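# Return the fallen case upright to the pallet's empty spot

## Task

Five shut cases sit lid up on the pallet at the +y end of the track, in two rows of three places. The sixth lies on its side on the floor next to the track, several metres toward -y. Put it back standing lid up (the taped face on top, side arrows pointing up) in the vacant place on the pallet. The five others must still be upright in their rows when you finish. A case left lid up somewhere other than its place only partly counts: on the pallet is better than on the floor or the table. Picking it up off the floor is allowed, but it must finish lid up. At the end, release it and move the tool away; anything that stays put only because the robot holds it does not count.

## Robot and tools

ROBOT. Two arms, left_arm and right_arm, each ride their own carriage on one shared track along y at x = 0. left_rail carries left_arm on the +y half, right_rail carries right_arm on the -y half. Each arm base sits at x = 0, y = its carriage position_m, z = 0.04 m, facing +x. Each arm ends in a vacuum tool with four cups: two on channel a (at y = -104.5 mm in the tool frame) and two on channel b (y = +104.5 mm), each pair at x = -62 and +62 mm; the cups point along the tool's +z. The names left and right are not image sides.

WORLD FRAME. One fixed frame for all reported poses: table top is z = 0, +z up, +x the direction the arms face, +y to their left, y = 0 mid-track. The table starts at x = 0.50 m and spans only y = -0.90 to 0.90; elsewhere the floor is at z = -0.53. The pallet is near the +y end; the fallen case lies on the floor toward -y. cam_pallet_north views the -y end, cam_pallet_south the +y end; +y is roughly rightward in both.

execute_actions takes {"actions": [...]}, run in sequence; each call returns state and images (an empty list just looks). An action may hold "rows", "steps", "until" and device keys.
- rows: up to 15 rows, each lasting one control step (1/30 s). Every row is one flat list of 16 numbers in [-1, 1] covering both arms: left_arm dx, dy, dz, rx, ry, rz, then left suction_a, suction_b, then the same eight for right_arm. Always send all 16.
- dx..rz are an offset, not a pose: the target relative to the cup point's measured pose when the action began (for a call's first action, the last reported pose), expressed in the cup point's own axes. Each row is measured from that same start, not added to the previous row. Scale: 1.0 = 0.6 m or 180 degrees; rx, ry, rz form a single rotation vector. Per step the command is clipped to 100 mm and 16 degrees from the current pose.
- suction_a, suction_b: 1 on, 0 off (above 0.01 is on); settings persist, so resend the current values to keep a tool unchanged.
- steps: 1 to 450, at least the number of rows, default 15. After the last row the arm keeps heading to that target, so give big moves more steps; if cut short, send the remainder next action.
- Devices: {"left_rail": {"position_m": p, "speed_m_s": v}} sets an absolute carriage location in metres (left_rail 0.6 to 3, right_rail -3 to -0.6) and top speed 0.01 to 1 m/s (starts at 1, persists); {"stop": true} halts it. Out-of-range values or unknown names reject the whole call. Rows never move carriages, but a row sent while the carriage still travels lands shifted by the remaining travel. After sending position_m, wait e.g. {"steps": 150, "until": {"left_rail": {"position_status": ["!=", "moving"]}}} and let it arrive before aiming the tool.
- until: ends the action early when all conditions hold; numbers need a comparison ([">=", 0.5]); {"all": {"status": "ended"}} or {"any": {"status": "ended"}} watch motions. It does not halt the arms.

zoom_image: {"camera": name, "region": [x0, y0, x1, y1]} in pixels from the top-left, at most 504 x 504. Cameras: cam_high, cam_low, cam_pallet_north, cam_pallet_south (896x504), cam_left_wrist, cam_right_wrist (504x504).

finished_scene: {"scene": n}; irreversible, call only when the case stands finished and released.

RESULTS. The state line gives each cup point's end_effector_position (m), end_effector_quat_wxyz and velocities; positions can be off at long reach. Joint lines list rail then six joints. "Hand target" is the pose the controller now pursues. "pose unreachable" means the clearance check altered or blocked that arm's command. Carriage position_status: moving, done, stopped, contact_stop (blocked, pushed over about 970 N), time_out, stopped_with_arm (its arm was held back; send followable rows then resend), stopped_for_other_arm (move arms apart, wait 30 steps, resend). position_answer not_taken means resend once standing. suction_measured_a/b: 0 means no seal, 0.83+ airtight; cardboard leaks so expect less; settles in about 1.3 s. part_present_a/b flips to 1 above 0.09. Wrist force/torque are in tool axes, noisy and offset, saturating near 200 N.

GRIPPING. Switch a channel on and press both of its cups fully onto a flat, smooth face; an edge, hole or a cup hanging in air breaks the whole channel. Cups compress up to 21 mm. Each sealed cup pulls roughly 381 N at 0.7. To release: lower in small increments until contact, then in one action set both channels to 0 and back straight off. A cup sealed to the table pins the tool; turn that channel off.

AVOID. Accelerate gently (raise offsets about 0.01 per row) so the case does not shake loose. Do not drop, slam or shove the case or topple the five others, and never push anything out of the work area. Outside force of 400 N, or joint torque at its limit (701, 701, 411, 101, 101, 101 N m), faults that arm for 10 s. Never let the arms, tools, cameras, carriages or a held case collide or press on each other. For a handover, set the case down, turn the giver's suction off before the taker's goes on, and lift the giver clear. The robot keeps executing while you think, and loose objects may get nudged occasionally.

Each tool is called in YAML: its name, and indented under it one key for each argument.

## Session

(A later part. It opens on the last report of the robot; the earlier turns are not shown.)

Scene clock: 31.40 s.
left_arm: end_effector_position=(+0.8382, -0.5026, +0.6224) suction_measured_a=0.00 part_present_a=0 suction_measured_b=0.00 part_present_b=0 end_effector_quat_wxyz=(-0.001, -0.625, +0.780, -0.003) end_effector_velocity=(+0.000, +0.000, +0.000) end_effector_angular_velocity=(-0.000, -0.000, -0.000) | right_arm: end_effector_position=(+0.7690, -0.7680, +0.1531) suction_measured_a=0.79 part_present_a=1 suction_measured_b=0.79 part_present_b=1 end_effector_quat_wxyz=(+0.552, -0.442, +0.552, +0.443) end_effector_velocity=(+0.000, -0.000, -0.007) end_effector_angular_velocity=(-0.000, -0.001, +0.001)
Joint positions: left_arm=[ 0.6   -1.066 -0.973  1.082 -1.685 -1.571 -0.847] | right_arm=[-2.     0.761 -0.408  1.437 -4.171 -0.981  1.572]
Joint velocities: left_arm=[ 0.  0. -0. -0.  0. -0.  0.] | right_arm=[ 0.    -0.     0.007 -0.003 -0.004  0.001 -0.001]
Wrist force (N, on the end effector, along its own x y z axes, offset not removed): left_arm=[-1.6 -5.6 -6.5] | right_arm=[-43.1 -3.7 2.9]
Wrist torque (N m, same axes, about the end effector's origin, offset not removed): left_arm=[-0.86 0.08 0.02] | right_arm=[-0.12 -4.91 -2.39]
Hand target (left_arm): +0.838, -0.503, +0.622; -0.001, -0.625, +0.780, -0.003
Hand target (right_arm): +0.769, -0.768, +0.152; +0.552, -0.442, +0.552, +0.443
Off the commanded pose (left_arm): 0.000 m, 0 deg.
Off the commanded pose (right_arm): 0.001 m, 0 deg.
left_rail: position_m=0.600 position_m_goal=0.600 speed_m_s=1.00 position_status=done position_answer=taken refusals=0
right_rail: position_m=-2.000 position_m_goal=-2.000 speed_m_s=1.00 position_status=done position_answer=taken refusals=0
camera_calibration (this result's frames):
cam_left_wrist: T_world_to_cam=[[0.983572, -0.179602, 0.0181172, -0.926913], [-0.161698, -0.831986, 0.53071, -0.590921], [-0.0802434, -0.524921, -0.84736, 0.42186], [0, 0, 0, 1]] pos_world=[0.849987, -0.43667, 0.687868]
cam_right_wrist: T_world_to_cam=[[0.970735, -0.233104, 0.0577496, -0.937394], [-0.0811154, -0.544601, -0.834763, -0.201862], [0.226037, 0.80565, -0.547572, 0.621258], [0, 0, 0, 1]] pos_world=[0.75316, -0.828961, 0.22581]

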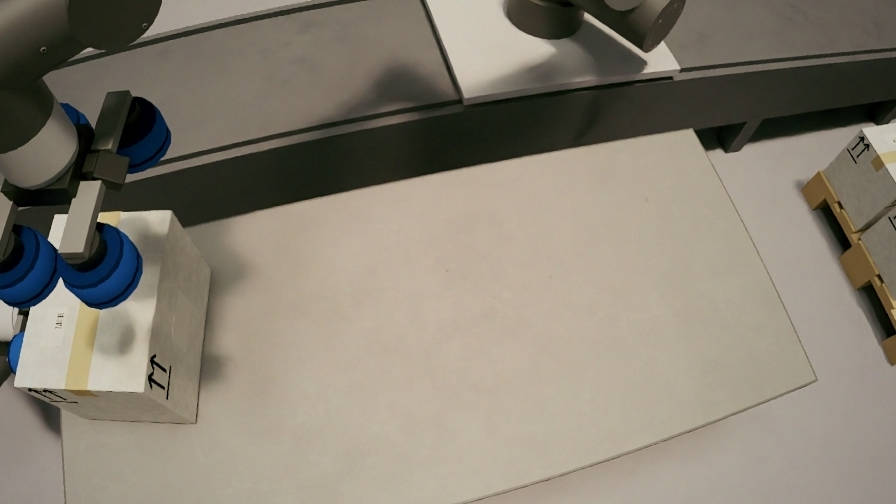

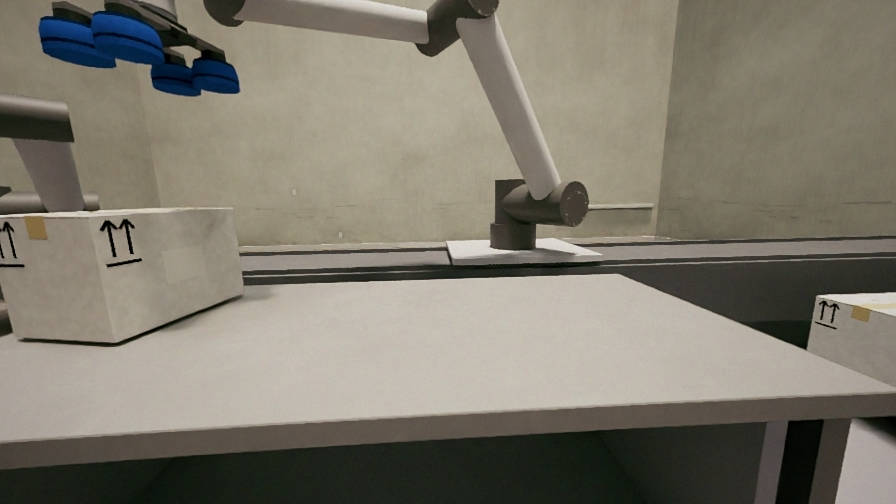

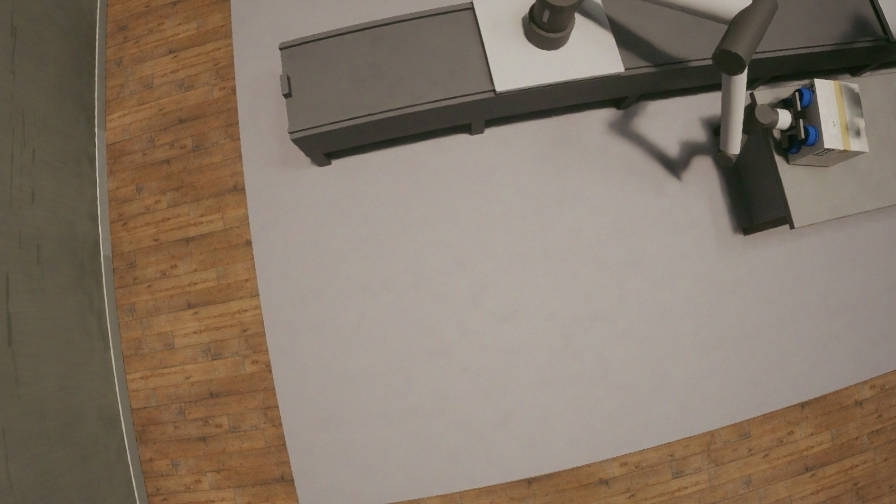

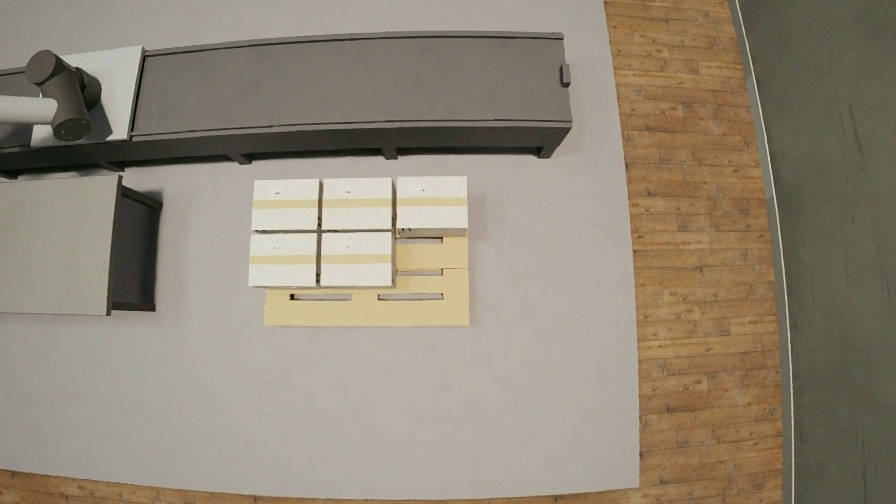

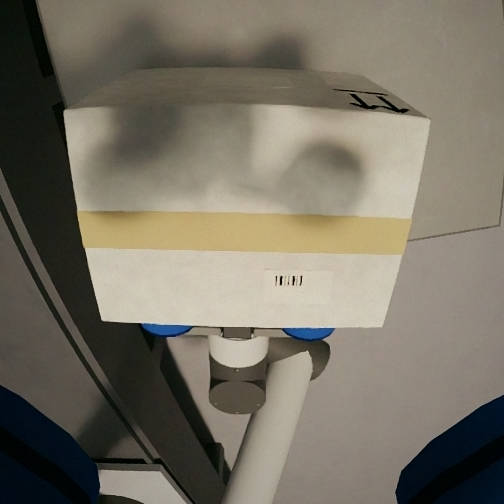

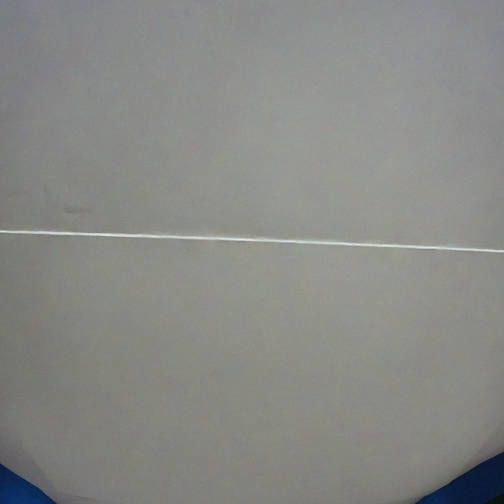

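execute_actions:
  actions:
    - {"rows": [ [0,0,0,0,0,0,0,0, 0.004,0,0,0,0,0,1,1], [0,0,0,0,0,0,0,0, 0.006,0,0,0,0,0,1,1] ], "steps": 4}

execute_actions:
  actions: []

Scene clock: 31.93 s.
left_arm: end_effector_position=(+0.8382, -0.5026, +0.6224) suction_measured_a=0.00 part_present_a=0 suction_measured_b=0.00 part_present_b=0 end_effector_quat_wxyz=(-0.001, -0.625, +0.780, -0.003) end_effector_velocity=(-0.000, +0.000, +0.000) end_effector_angular_velocity=(-0.000, -0.000, -0.000) | right_arm: end_effector_position=(+0.7690, -0.7680, +0.1511) suction_measured_a=0.79 part_present_a=1 suction_measured_b=0.79 part_present_b=1 end_effector_quat_wxyz=(+0.552, -0.442, +0.552, +0.443) end_effector_velocity=(-0.000, -0.000, -0.014) end_effector_angular_velocity=(-0.001, +0.001, +0.000)
Joint positions: left_arm=[ 0.6   -1.066 -0.973  1.082 -1.685 -1.571 -0.847] | right_arm=[-2.     0.761 -0.406  1.436 -4.172 -0.981  1.572]
Joint velocities: left_arm=[ 0. -0. -0.  0. -0.  0.  0.] | right_arm=[ 0.    -0.     0.013 -0.005 -0.006  0.     0.   ]
Wrist force (N, on the end effector, along its own x y z axes, offset not removed): left_arm=[5.1 -8.6 -8.6] | right_arm=[-43.8 -4.0 2.7]
Wrist torque (N m, same axes, about the end effector's origin, offset not removed): left_arm=[-0.85 -0.88 0.02] | right_arm=[-0.07 -4.59 -2.45]
Hand target (left_arm): +0.838, -0.503, +0.622; -0.001, -0.625, +0.780, -0.003
Hand target (right_arm): +0.769, -0.768, +0.149; +0.552, -0.442, +0.552, +0.443
Off the commanded pose (left_arm): 0.000 m, 0 deg.
Off the commanded pose (right_arm): 0.002 m, 0 deg.
left_rail: position_m=0.600 position_m_goal=0.600 speed_m_s=1.00 position_status=done position_answer=taken refusals=0
right_rail: position_m=-2.000 position_m_goal=-2.000 speed_m_s=1.00 position_status=done position_answer=taken refusals=0
camera_calibration (this result's frames):
cam_left_wrist: T_world_to_cam=[[0.983573, -0.179602, 0.0181173, -0.926913], [-0.161698, -0.831986, 0.53071, -0.590922], [-0.0802433, -0.524921, -0.84736, 0.42186], [0, 0, 0, 1]] pos_world=[0.849987, -0.43667, 0.687869]
cam_right_wrist: T_world_to_cam=[[0.970738, -0.233079, 0.0578161, -0.937346], [-0.0810448, -0.544607, -0.834766, -0.203599], [0.226053, 0.805653, -0.54756, 0.620181], [0, 0, 0, 1]] pos_world=[0.753223, -0.829008, 0.223823]

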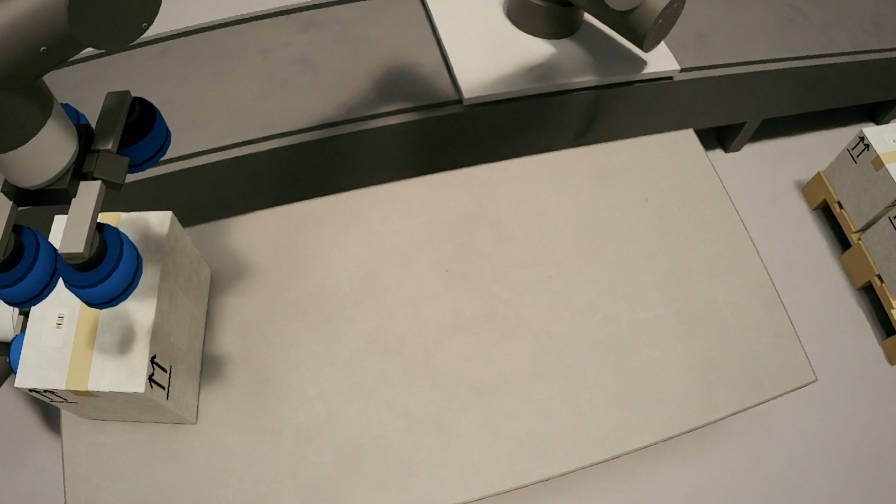

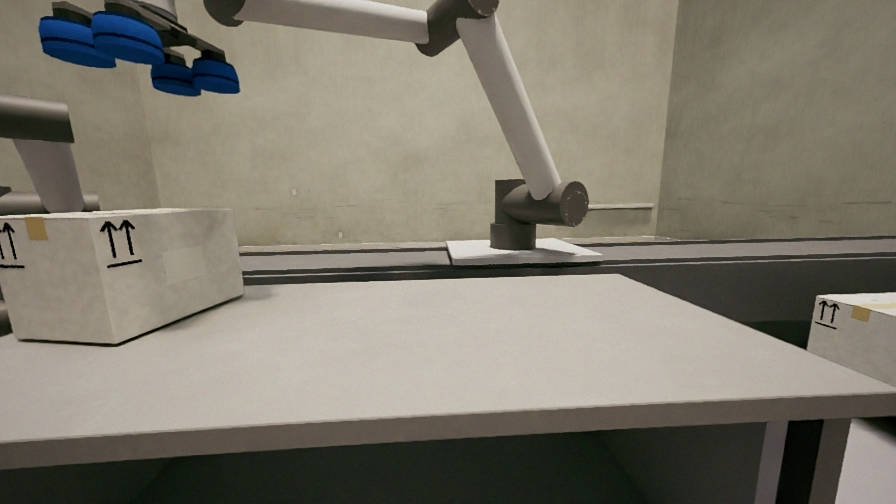

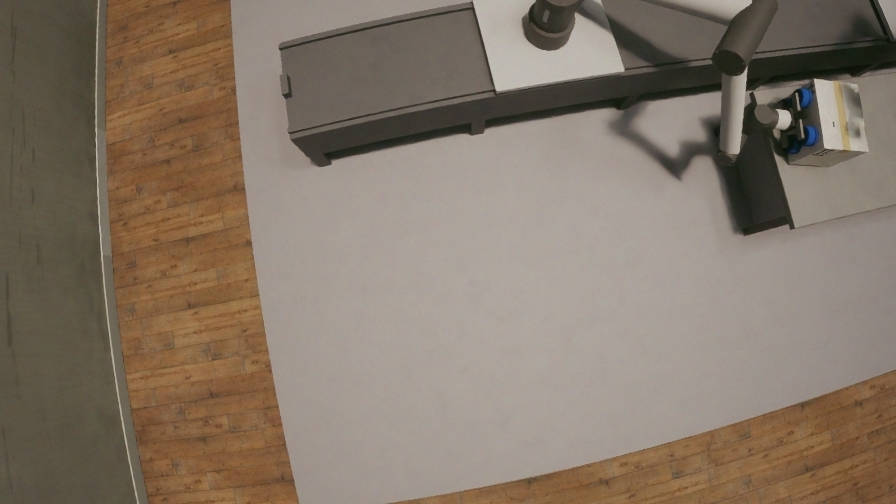

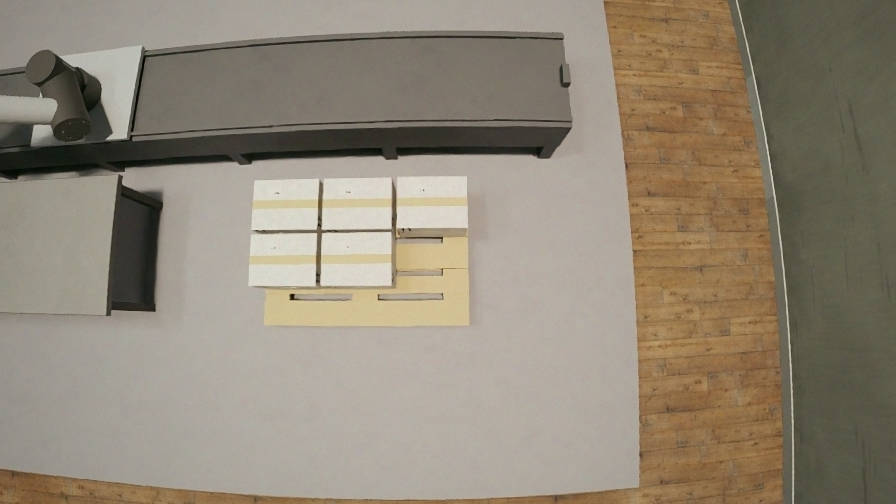

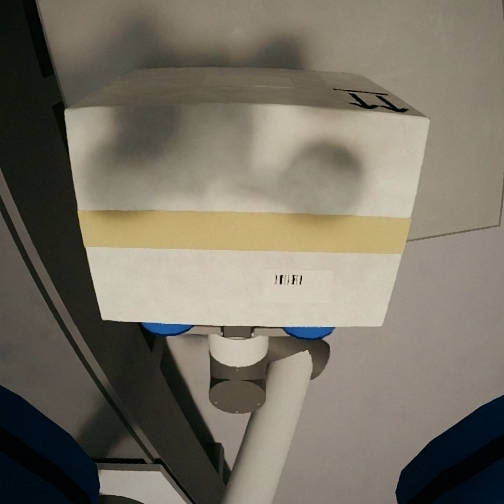

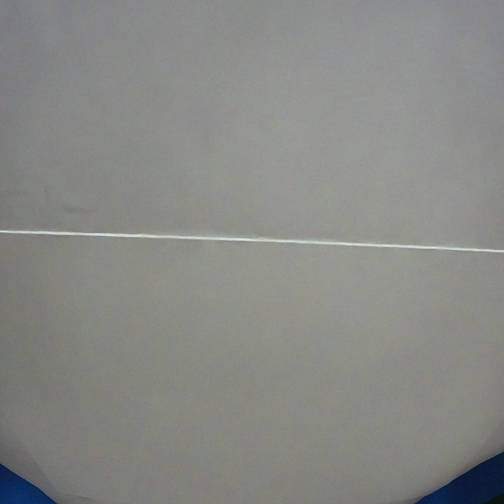

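Scene clock: 31.93 s.
left_arm: end_effector_position=(+0.8382, -0.5026, +0.6224) suction_measured_a=0.00 part_present_a=0 suction_measured_b=0.00 part_present_b=0 end_effector_quat_wxyz=(-0.001, -0.625, +0.780, -0.003) end_effector_velocity=(-0.000, +0.000, +0.000) end_effector_angular_velocity=(-0.000, -0.000, -0.000) | right_arm: end_effector_position=(+0.7690, -0.7680, +0.1511) suction_measured_a=0.79 part_present_a=1 suction_measured_b=0.79 part_present_b=1 end_effector_quat_wxyz=(+0.552, -0.442, +0.552, +0.443) end_effector_velocity=(-0.000, -0.000, -0.014) end_effector_angular_velocity=(-0.001, +0.001, +0.000)
Joint positions: left_arm=[ 0.6   -1.066 -0.973  1.082 -1.685 -1.571 -0.847] | right_arm=[-2.     0.761 -0.406  1.436 -4.172 -0.981  1.572]
Joint velocities: left_arm=[ 0. -0. -0.  0. -0.  0.  0.] | right_arm=[ 0.    -0.     0.013 -0.005 -0.006  0.     0.   ]
Wrist force (N, on the end effector, along its own x y z axes, offset not removed): left_arm=[5.1 -8.6 -8.6] | right_arm=[-43.8 -4.0 2.7]
Wrist torque (N m, same axes, about the end effector's origin, offset not removed): left_arm=[-0.85 -0.88 0.02] | right_arm=[-0.07 -4.59 -2.45]
Hand target (left_arm): +0.838, -0.503, +0.622; -0.001, -0.625, +0.780, -0.003
Hand target (right_arm): +0.769, -0.768, +0.149; +0.552, -0.442, +0.552, +0.443
Off the commanded pose (left_arm): 0.000 m, 0 deg.
Off the commanded pose (right_arm): 0.002 m, 0 deg.
left_rail: position_m=0.600 position_m_goal=0.600 speed_m_s=1.00 position_status=done position_answer=taken refusals=0
right_rail: position_m=-2.000 position_m_goal=-2.000 speed_m_s=1.00 position_status=done position_answer=taken refusals=0
camera_calibration (this result's frames):
cam_left_wrist: T_world_to_cam=[[0.983573, -0.179602, 0.0181173, -0.926913], [-0.161698, -0.831986, 0.53071, -0.590922], [-0.0802433, -0.524921, -0.84736, 0.42186], [0, 0, 0, 1]] pos_world=[0.849987, -0.43667, 0.687869]
cam_right_wrist: T_world_to_cam=[[0.970738, -0.233079, 0.0578161, -0.937346], [-0.0810448, -0.544607, -0.834766, -0.203599], [0.226053, 0.805653, -0.54756, 0.620181], [0, 0, 0, 1]] pos_world=[0.753223, -0.829008, 0.223823]

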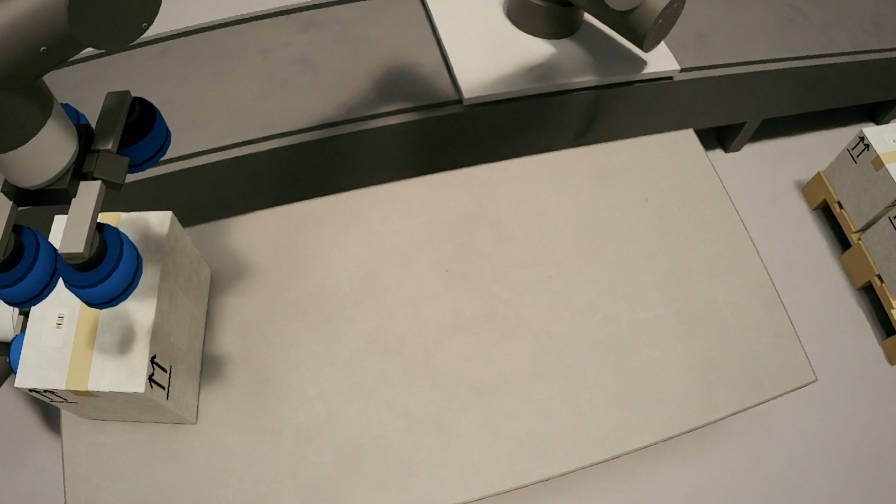

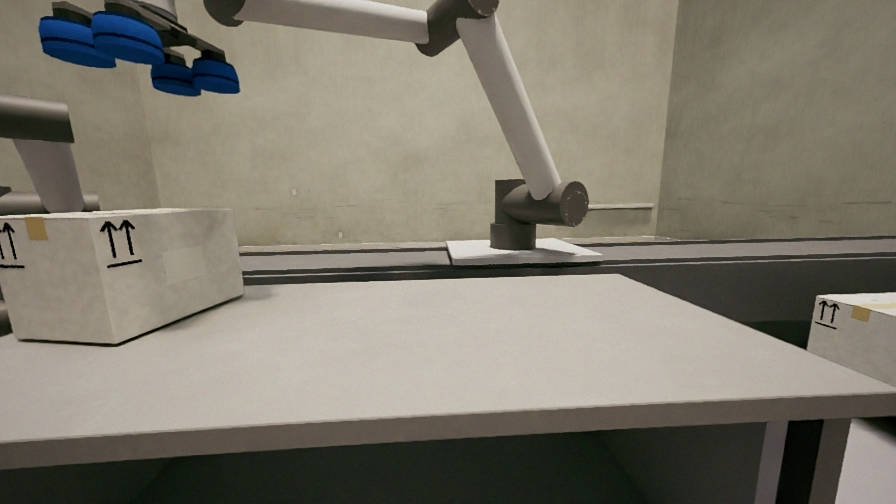

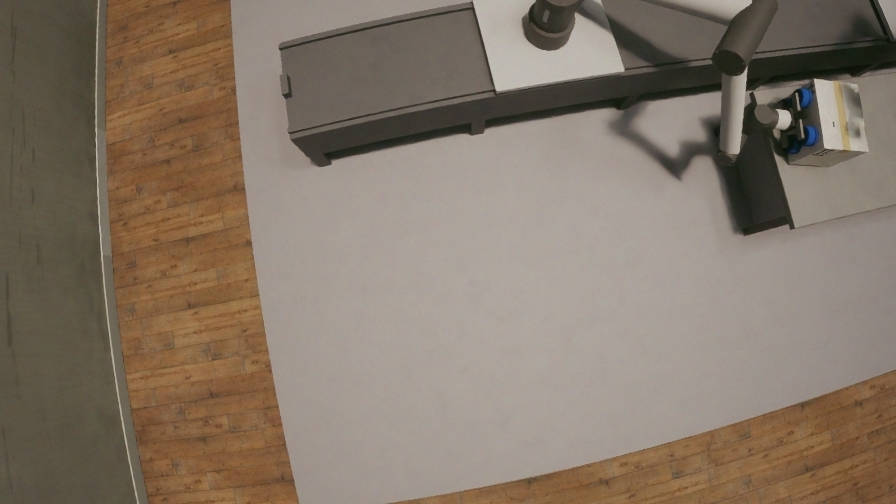

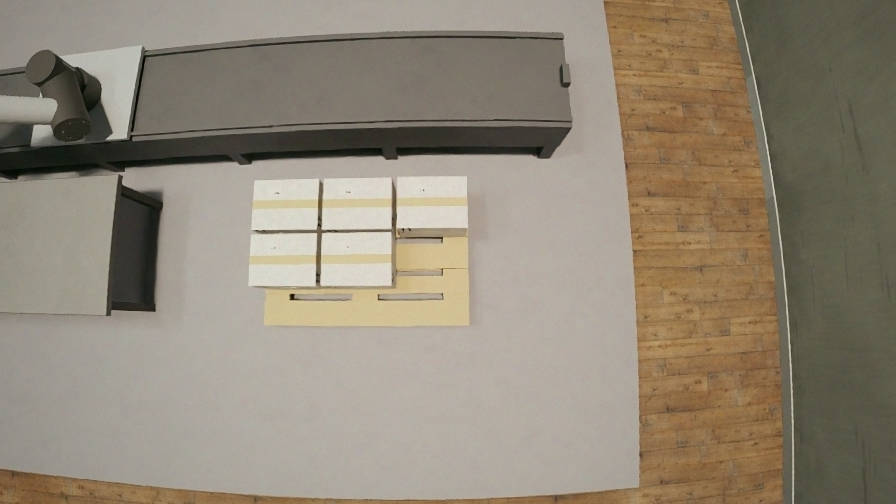

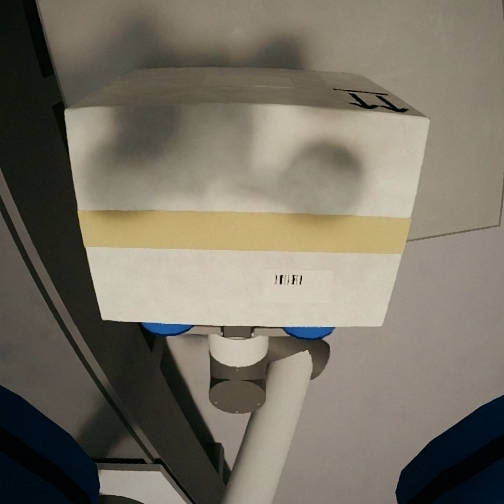

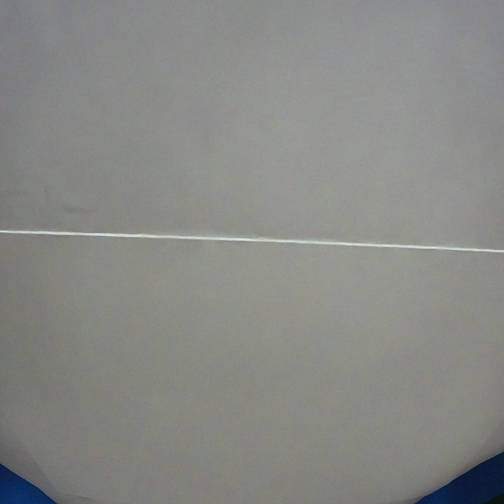

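execute_actions:
  actions: []

Scene clock: 32.33 s.
left_arm: end_effector_position=(+0.8382, -0.5026, +0.6224) suction_measured_a=0.00 part_present_a=0 suction_measured_b=0.00 part_present_b=0 end_effector_quat_wxyz=(-0.001, -0.625, +0.780, -0.003) end_effector_velocity=(-0.000, +0.000, +0.000) end_effector_angular_velocity=(-0.000, -0.000, -0.000) | right_arm: end_effector_position=(+0.7690, -0.7680, +0.1495) suction_measured_a=0.79 part_present_a=1 suction_measured_b=0.79 part_present_b=1 end_effector_quat_wxyz=(+0.552, -0.442, +0.552, +0.443) end_effector_velocity=(-0.000, +0.000, -0.000) end_effector_angular_velocity=(+0.000, -0.000, +0.000)
Joint positions: left_arm=[ 0.6   -1.066 -0.973  1.082 -1.685 -1.571 -0.847] | right_arm=[-2.     0.761 -0.404  1.435 -4.173 -0.981  1.572]
Joint velocities: left_arm=[ 0. -0. -0.  0. -0.  0.  0.] | right_arm=[ 0.  0.  0. -0. -0. -0. -0.]
Wrist force (N, on the end effector, along its own x y z axes, offset not removed): left_arm=[-2.1 -4.3 -6.6] | right_arm=[-42.3 -5.7 0.9]
Wrist torque (N m, same axes, about the end effector's origin, offset not removed): left_arm=[-0.44 0.12 0.12] | right_arm=[-0.32 -5.20 -2.36]
Hand target (left_arm): +0.838, -0.503, +0.622; -0.001, -0.625, +0.780, -0.003
Hand target (right_arm): +0.769, -0.768, +0.149; +0.552, -0.442, +0.552, +0.443
Off the commanded pose (left_arm): 0.000 m, 0 deg.
Off the commanded pose (right_arm): 0.000 m, 0 deg.
left_rail: position_m=0.600 position_m_goal=0.600 speed_m_s=1.00 position_status=done position_answer=taken refusals=0
right_rail: position_m=-2.000 position_m_goal=-2.000 speed_m_s=1.00 position_status=done position_answer=taken refusals=0
camera_calibration (this result's frames):
cam_left_wrist: T_world_to_cam=[[0.983573, -0.179602, 0.0181171, -0.926913], [-0.161698, -0.831986, 0.53071, -0.590921], [-0.0802434, -0.524921, -0.84736, 0.42186], [0, 0, 0, 1]] pos_world=[0.849987, -0.43667, 0.687868]
cam_right_wrist: T_world_to_cam=[[0.970739, -0.233076, 0.0578053, -0.937249], [-0.0810558, -0.544619, -0.834758, -0.204894], [0.226044, 0.805646, -0.547575, 0.619339], [0, 0, 0, 1]] pos_world=[0.753218, -0.829008, 0.222276]

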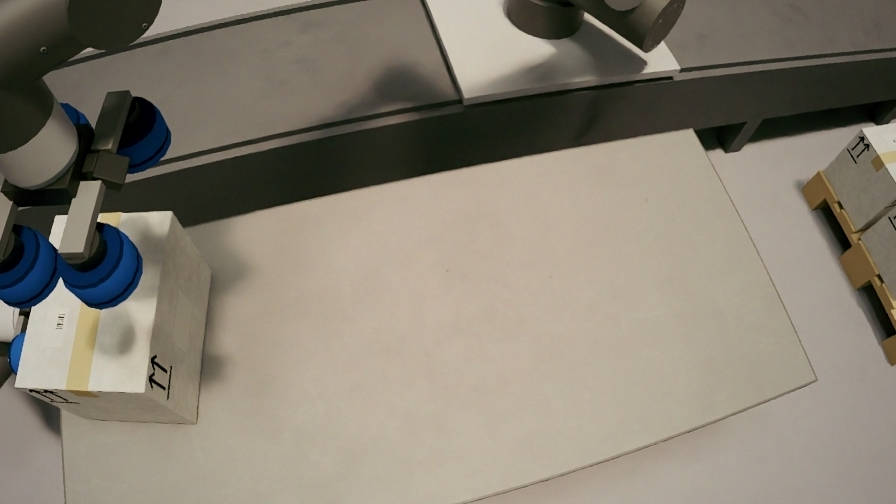

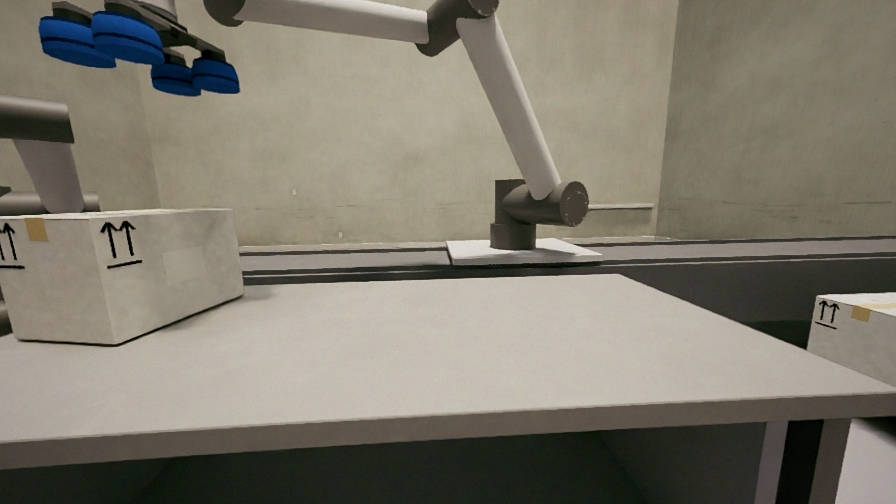

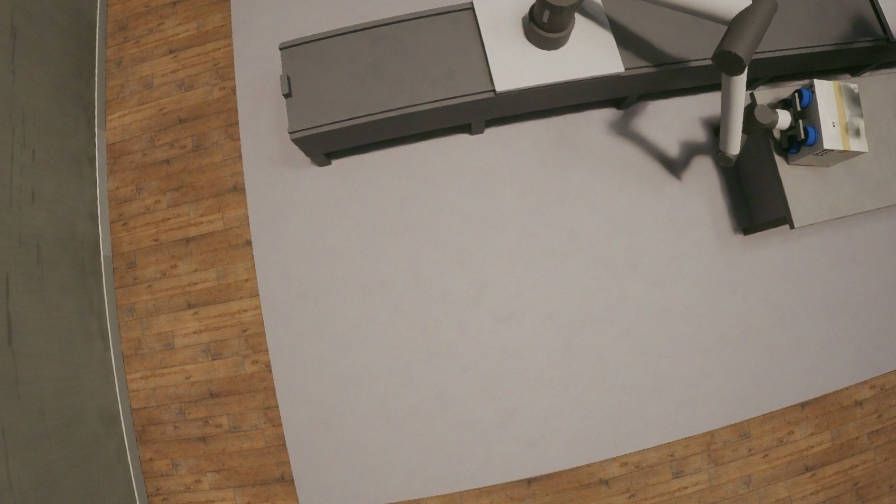

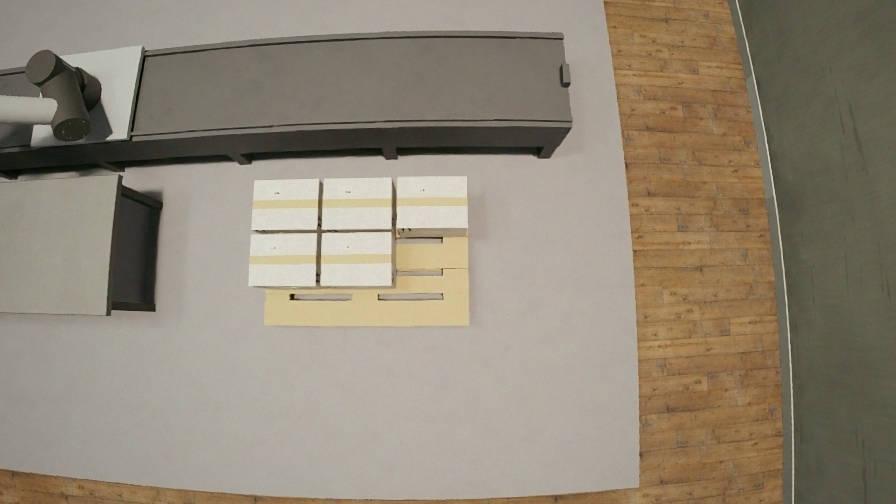

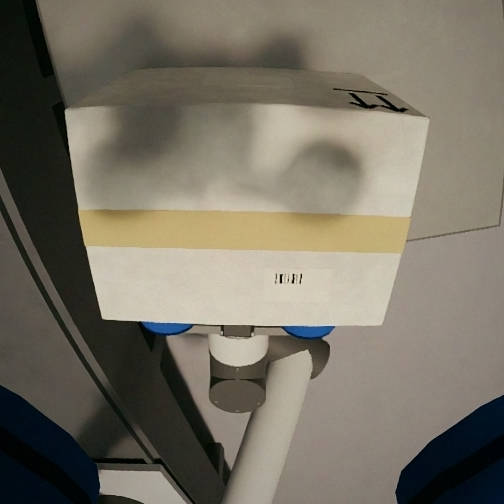

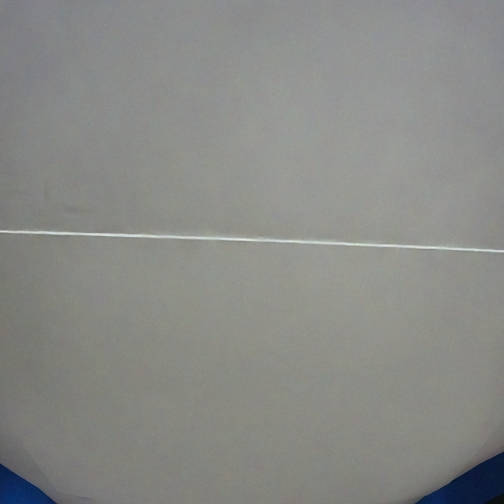

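execute_actions:
  actions:
    - {"rows": [ [0,0,0,0,0,0,0,0, 0.0042,0,0,0,0,0,1,1] ], "steps": 9}

Scene clock: 33.03 s.
left_arm: end_effector_position=(+0.8382, -0.5026, +0.6224) suction_measured_a=0.00 part_present_a=0 suction_measured_b=0.00 part_present_b=0 end_effector_quat_wxyz=(-0.001, -0.625, +0.780, -0.003) end_effector_velocity=(+0.000, +0.000, +0.000) end_effector_angular_velocity=(-0.000, -0.000, +0.000) | right_arm: end_effector_position=(+0.7690, -0.7680, +0.1473) suction_measured_a=0.79 part_present_a=1 suction_measured_b=0.79 part_present_b=1 end_effector_quat_wxyz=(+0.552, -0.442, +0.552, +0.443) end_effector_velocity=(+0.000, +0.000, -0.003) end_effector_angular_velocity=(-0.000, +0.000, +0.000)
Joint positions: left_arm=[ 0.6   -1.066 -0.973  1.082 -1.685 -1.571 -0.847] | right_arm=[-2.     0.761 -0.402  1.434 -4.174 -0.981  1.572]
Joint velocities: left_arm=[ 0.  0. -0.  0. -0. -0. -0.] | right_arm=[ 0.    -0.     0.003 -0.001 -0.001  0.    -0.   ]
Wrist force (N, on the end effector, along its own x y z axes, offset not removed): left_arm=[-2.8 -5.7 -4.2] | right_arm=[-42.5 -5.3 1.9]
Wrist torque (N m, same axes, about the end effector's origin, offset not removed): left_arm=[-0.68 0.43 0.01] | right_arm=[-0.25 -5.11 -2.42]
Hand target (left_arm): +0.838, -0.503, +0.622; -0.001, -0.625, +0.780, -0.003
Hand target (right_arm): +0.769, -0.768, +0.147; +0.552, -0.442, +0.552, +0.443
Off the commanded pose (left_arm): 0.000 m, 0 deg.
Off the commanded pose (right_arm): 0.000 m, 0 deg.
left_rail: position_m=0.600 position_m_goal=0.600 speed_m_s=1.00 position_status=done position_answer=taken refusals=0
right_rail: position_m=-2.000 position_m_goal=-2.000 speed_m_s=1.00 position_status=done position_answer=taken refusals=0
camera_calibration (this result's frames):
cam_left_wrist: T_world_to_cam=[[0.983572, -0.179602, 0.0181173, -0.926913], [-0.161698, -0.831986, 0.53071, -0.590921], [-0.0802433, -0.524921, -0.84736, 0.42186], [0, 0, 0, 1]] pos_world=[0.849987, -0.43667, 0.687868]
cam_right_wrist: T_world_to_cam=[[0.970737, -0.2331, 0.057745, -0.937066], [-0.0811217, -0.544618, -0.834752, -0.206669], [0.22603, 0.80564, -0.54759, 0.618115], [0, 0, 0, 1]] pos_world=[0.753167, -0.828964, 0.220067]

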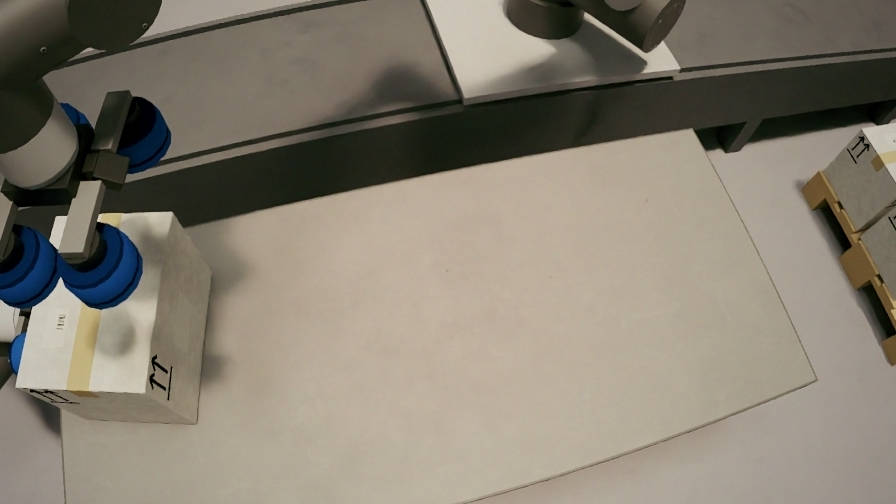

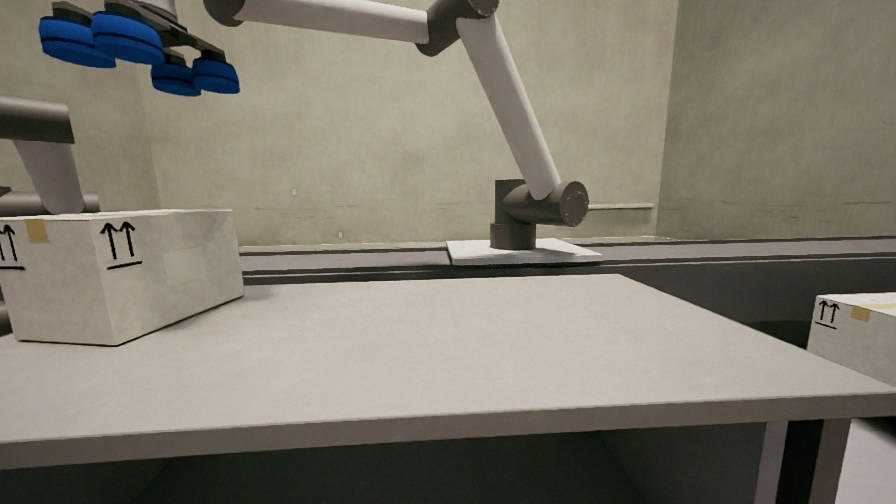

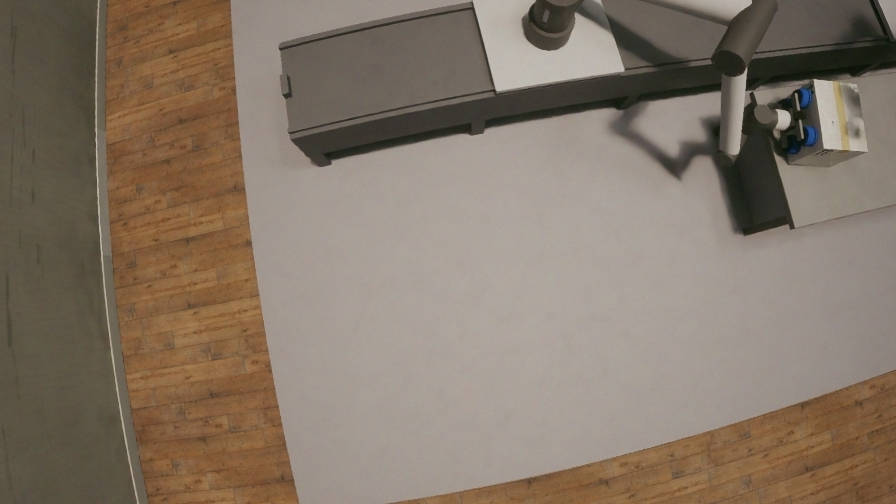

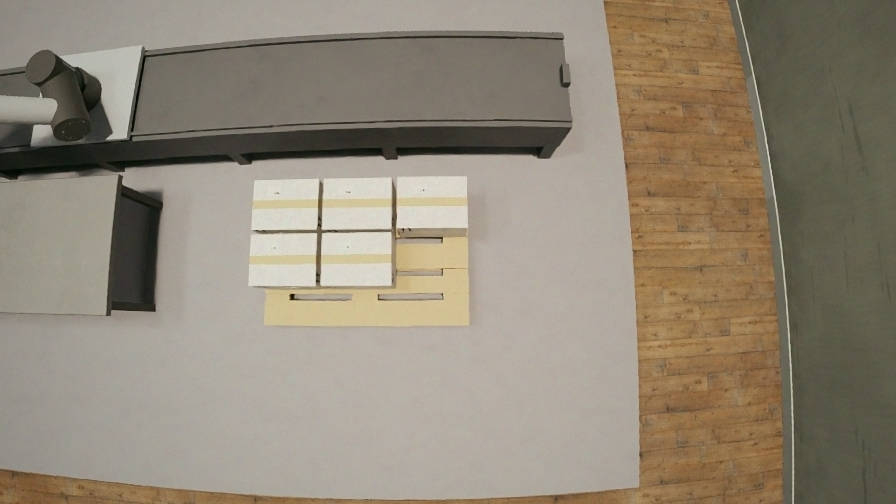

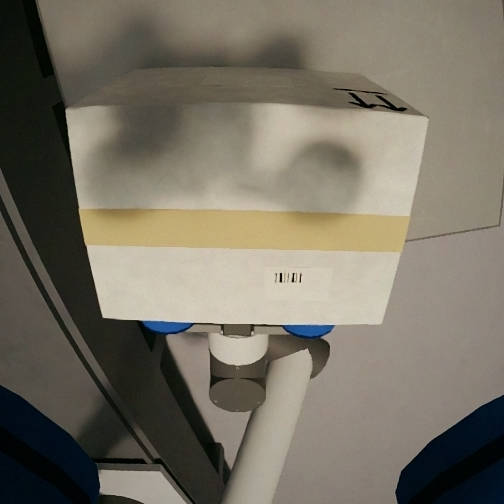

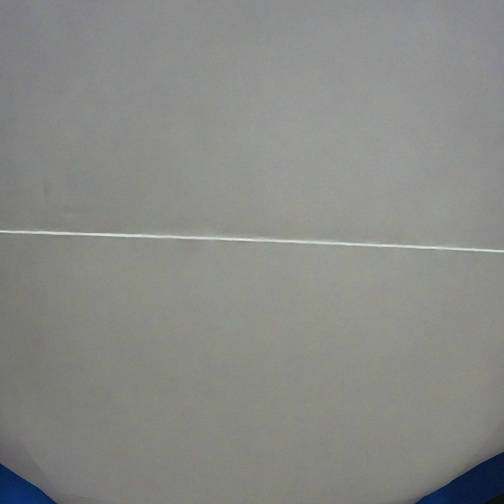

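Still no contact; the gap is now only a millimetre or two. One more small step down.

execute_actions:
  actions:
    - {"rows": [ [0,0,0,0,0,0,0,0, 0.0042,0,0,0,0,0,1,1] ], "steps": 9}

Scene clock: 33.50 s.
left_arm: end_effector_position=(+0.8382, -0.5026, +0.6224) suction_measured_a=0.00 part_present_a=0 suction_measured_b=0.00 part_present_b=0 end_effector_quat_wxyz=(-0.001, -0.625, +0.780, -0.003) end_effector_velocity=(-0.000, -0.000, -0.000) end_effector_angular_velocity=(+0.000, +0.000, -0.000) | right_arm: end_effector_position=(+0.7690, -0.7680, +0.1451) suction_measured_a=0.79 part_present_a=1 suction_measured_b=0.79 part_present_b=1 end_effector_quat_wxyz=(+0.552, -0.442, +0.552, +0.443) end_effector_velocity=(+0.000, +0.000, -0.002) end_effector_angular_velocity=(-0.000, +0.000, +0.000)
Joint positions: left_arm=[ 0.6   -1.066 -0.973  1.082 -1.685 -1.571 -0.847] | right_arm=[-2.     0.761 -0.4    1.433 -4.175 -0.981  1.572]
Joint velocities: left_arm=[ 0. -0.  0. -0.  0.  0. -0.] | right_arm=[ 0.    -0.     0.002 -0.001 -0.001  0.     0.   ]
Wrist force (N, on the end effector, along its own x y z axes, offset not removed): left_arm=[-3.0 -0.3 -13.3] | right_arm=[-42.9 -3.6 2.4]
Wrist torque (N m, same axes, about the end effector's origin, offset not removed): left_arm=[-0.11 0.14 0.08] | right_arm=[0.00 -5.03 -2.43]
Hand target (left_arm): +0.838, -0.503, +0.622; -0.001, -0.625, +0.780, -0.003
Hand target (right_arm): +0.769, -0.768, +0.145; +0.552, -0.442, +0.552, +0.443
Off the commanded pose (left_arm): 0.000 m, 0 deg.
Off the commanded pose (right_arm): 0.000 m, 0 deg.
left_rail: position_m=0.600 position_m_goal=0.600 speed_m_s=1.00 position_status=done position_answer=taken refusals=0
right_rail: position_m=-2.000 position_m_goal=-2.000 speed_m_s=1.00 position_status=done position_answer=taken refusals=0
camera_calibration (this result's frames):
cam_left_wrist: T_world_to_cam=[[0.983572, -0.179602, 0.0181172, -0.926913], [-0.161698, -0.831986, 0.53071, -0.590921], [-0.0802434, -0.524921, -0.84736, 0.42186], [0, 0, 0, 1]] pos_world=[0.849987, -0.43667, 0.687868]
cam_right_wrist: T_world_to_cam=[[0.970737, -0.2331, 0.0577385, -0.936937], [-0.081129, -0.544625, -0.834746, -0.208532], [0.226025, 0.805635, -0.547599, 0.616893], [0, 0, 0, 1]] pos_world=[0.753168, -0.828962, 0.217836]

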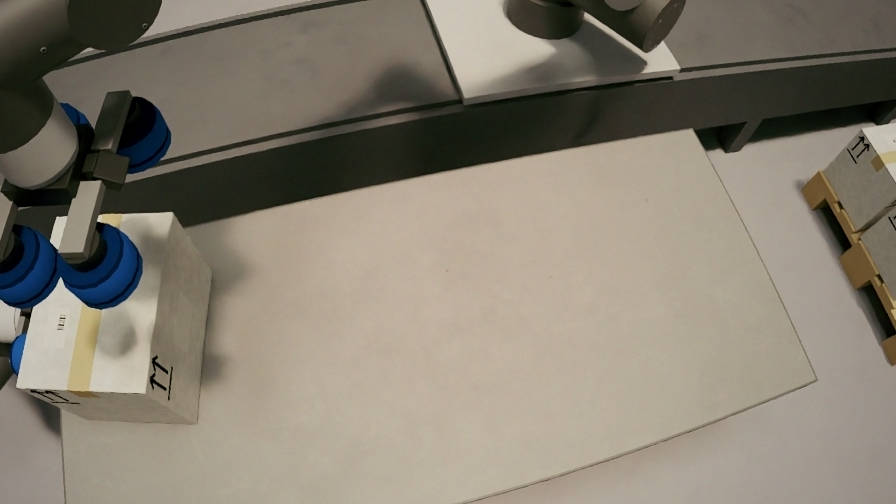

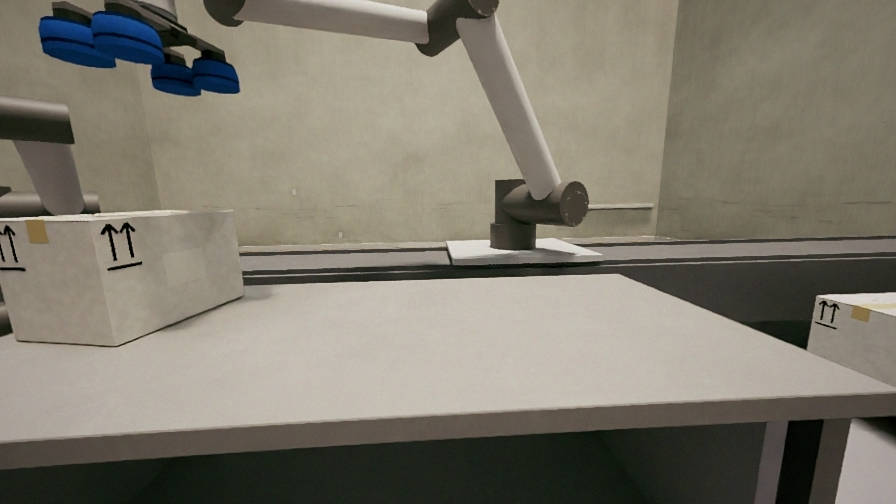

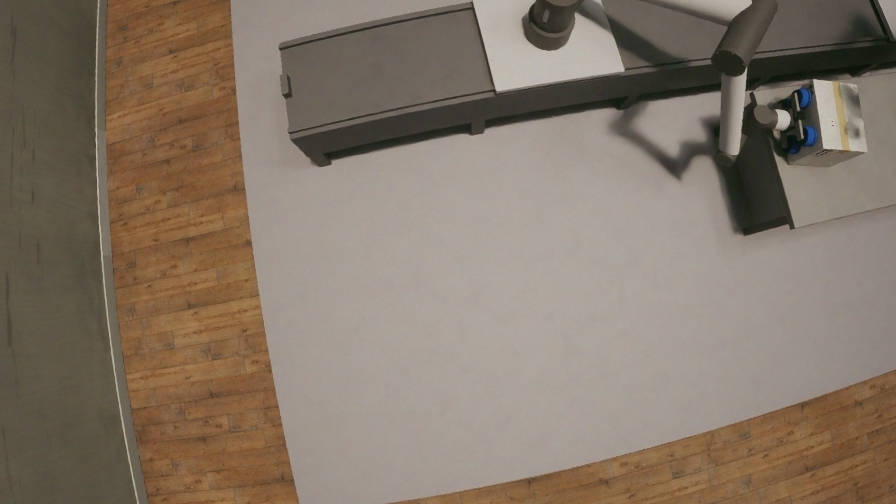

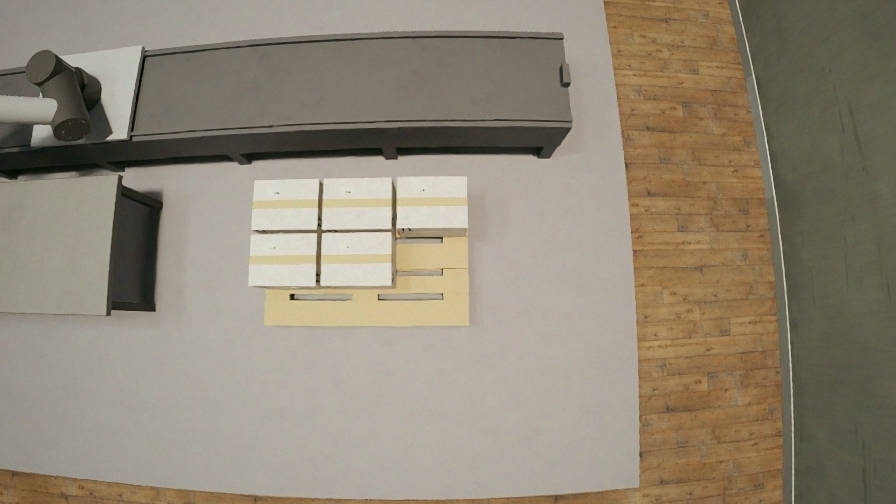

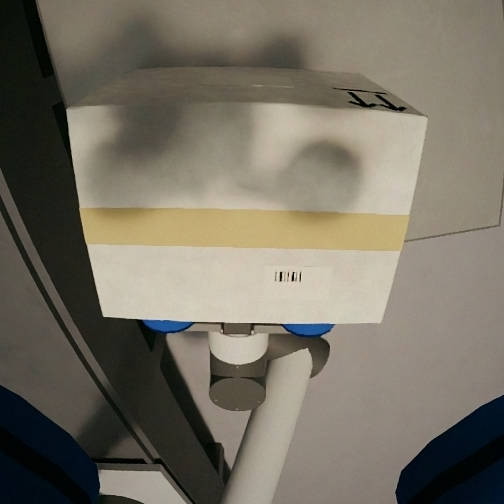

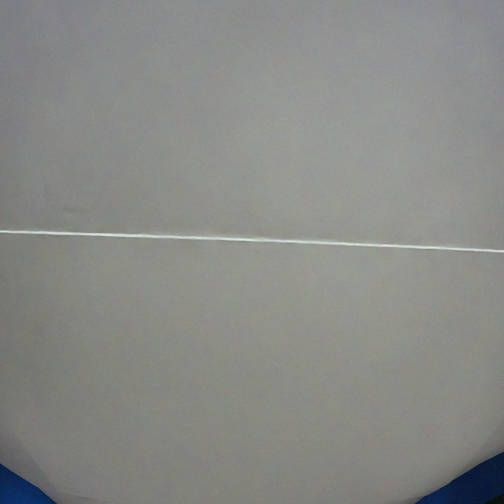

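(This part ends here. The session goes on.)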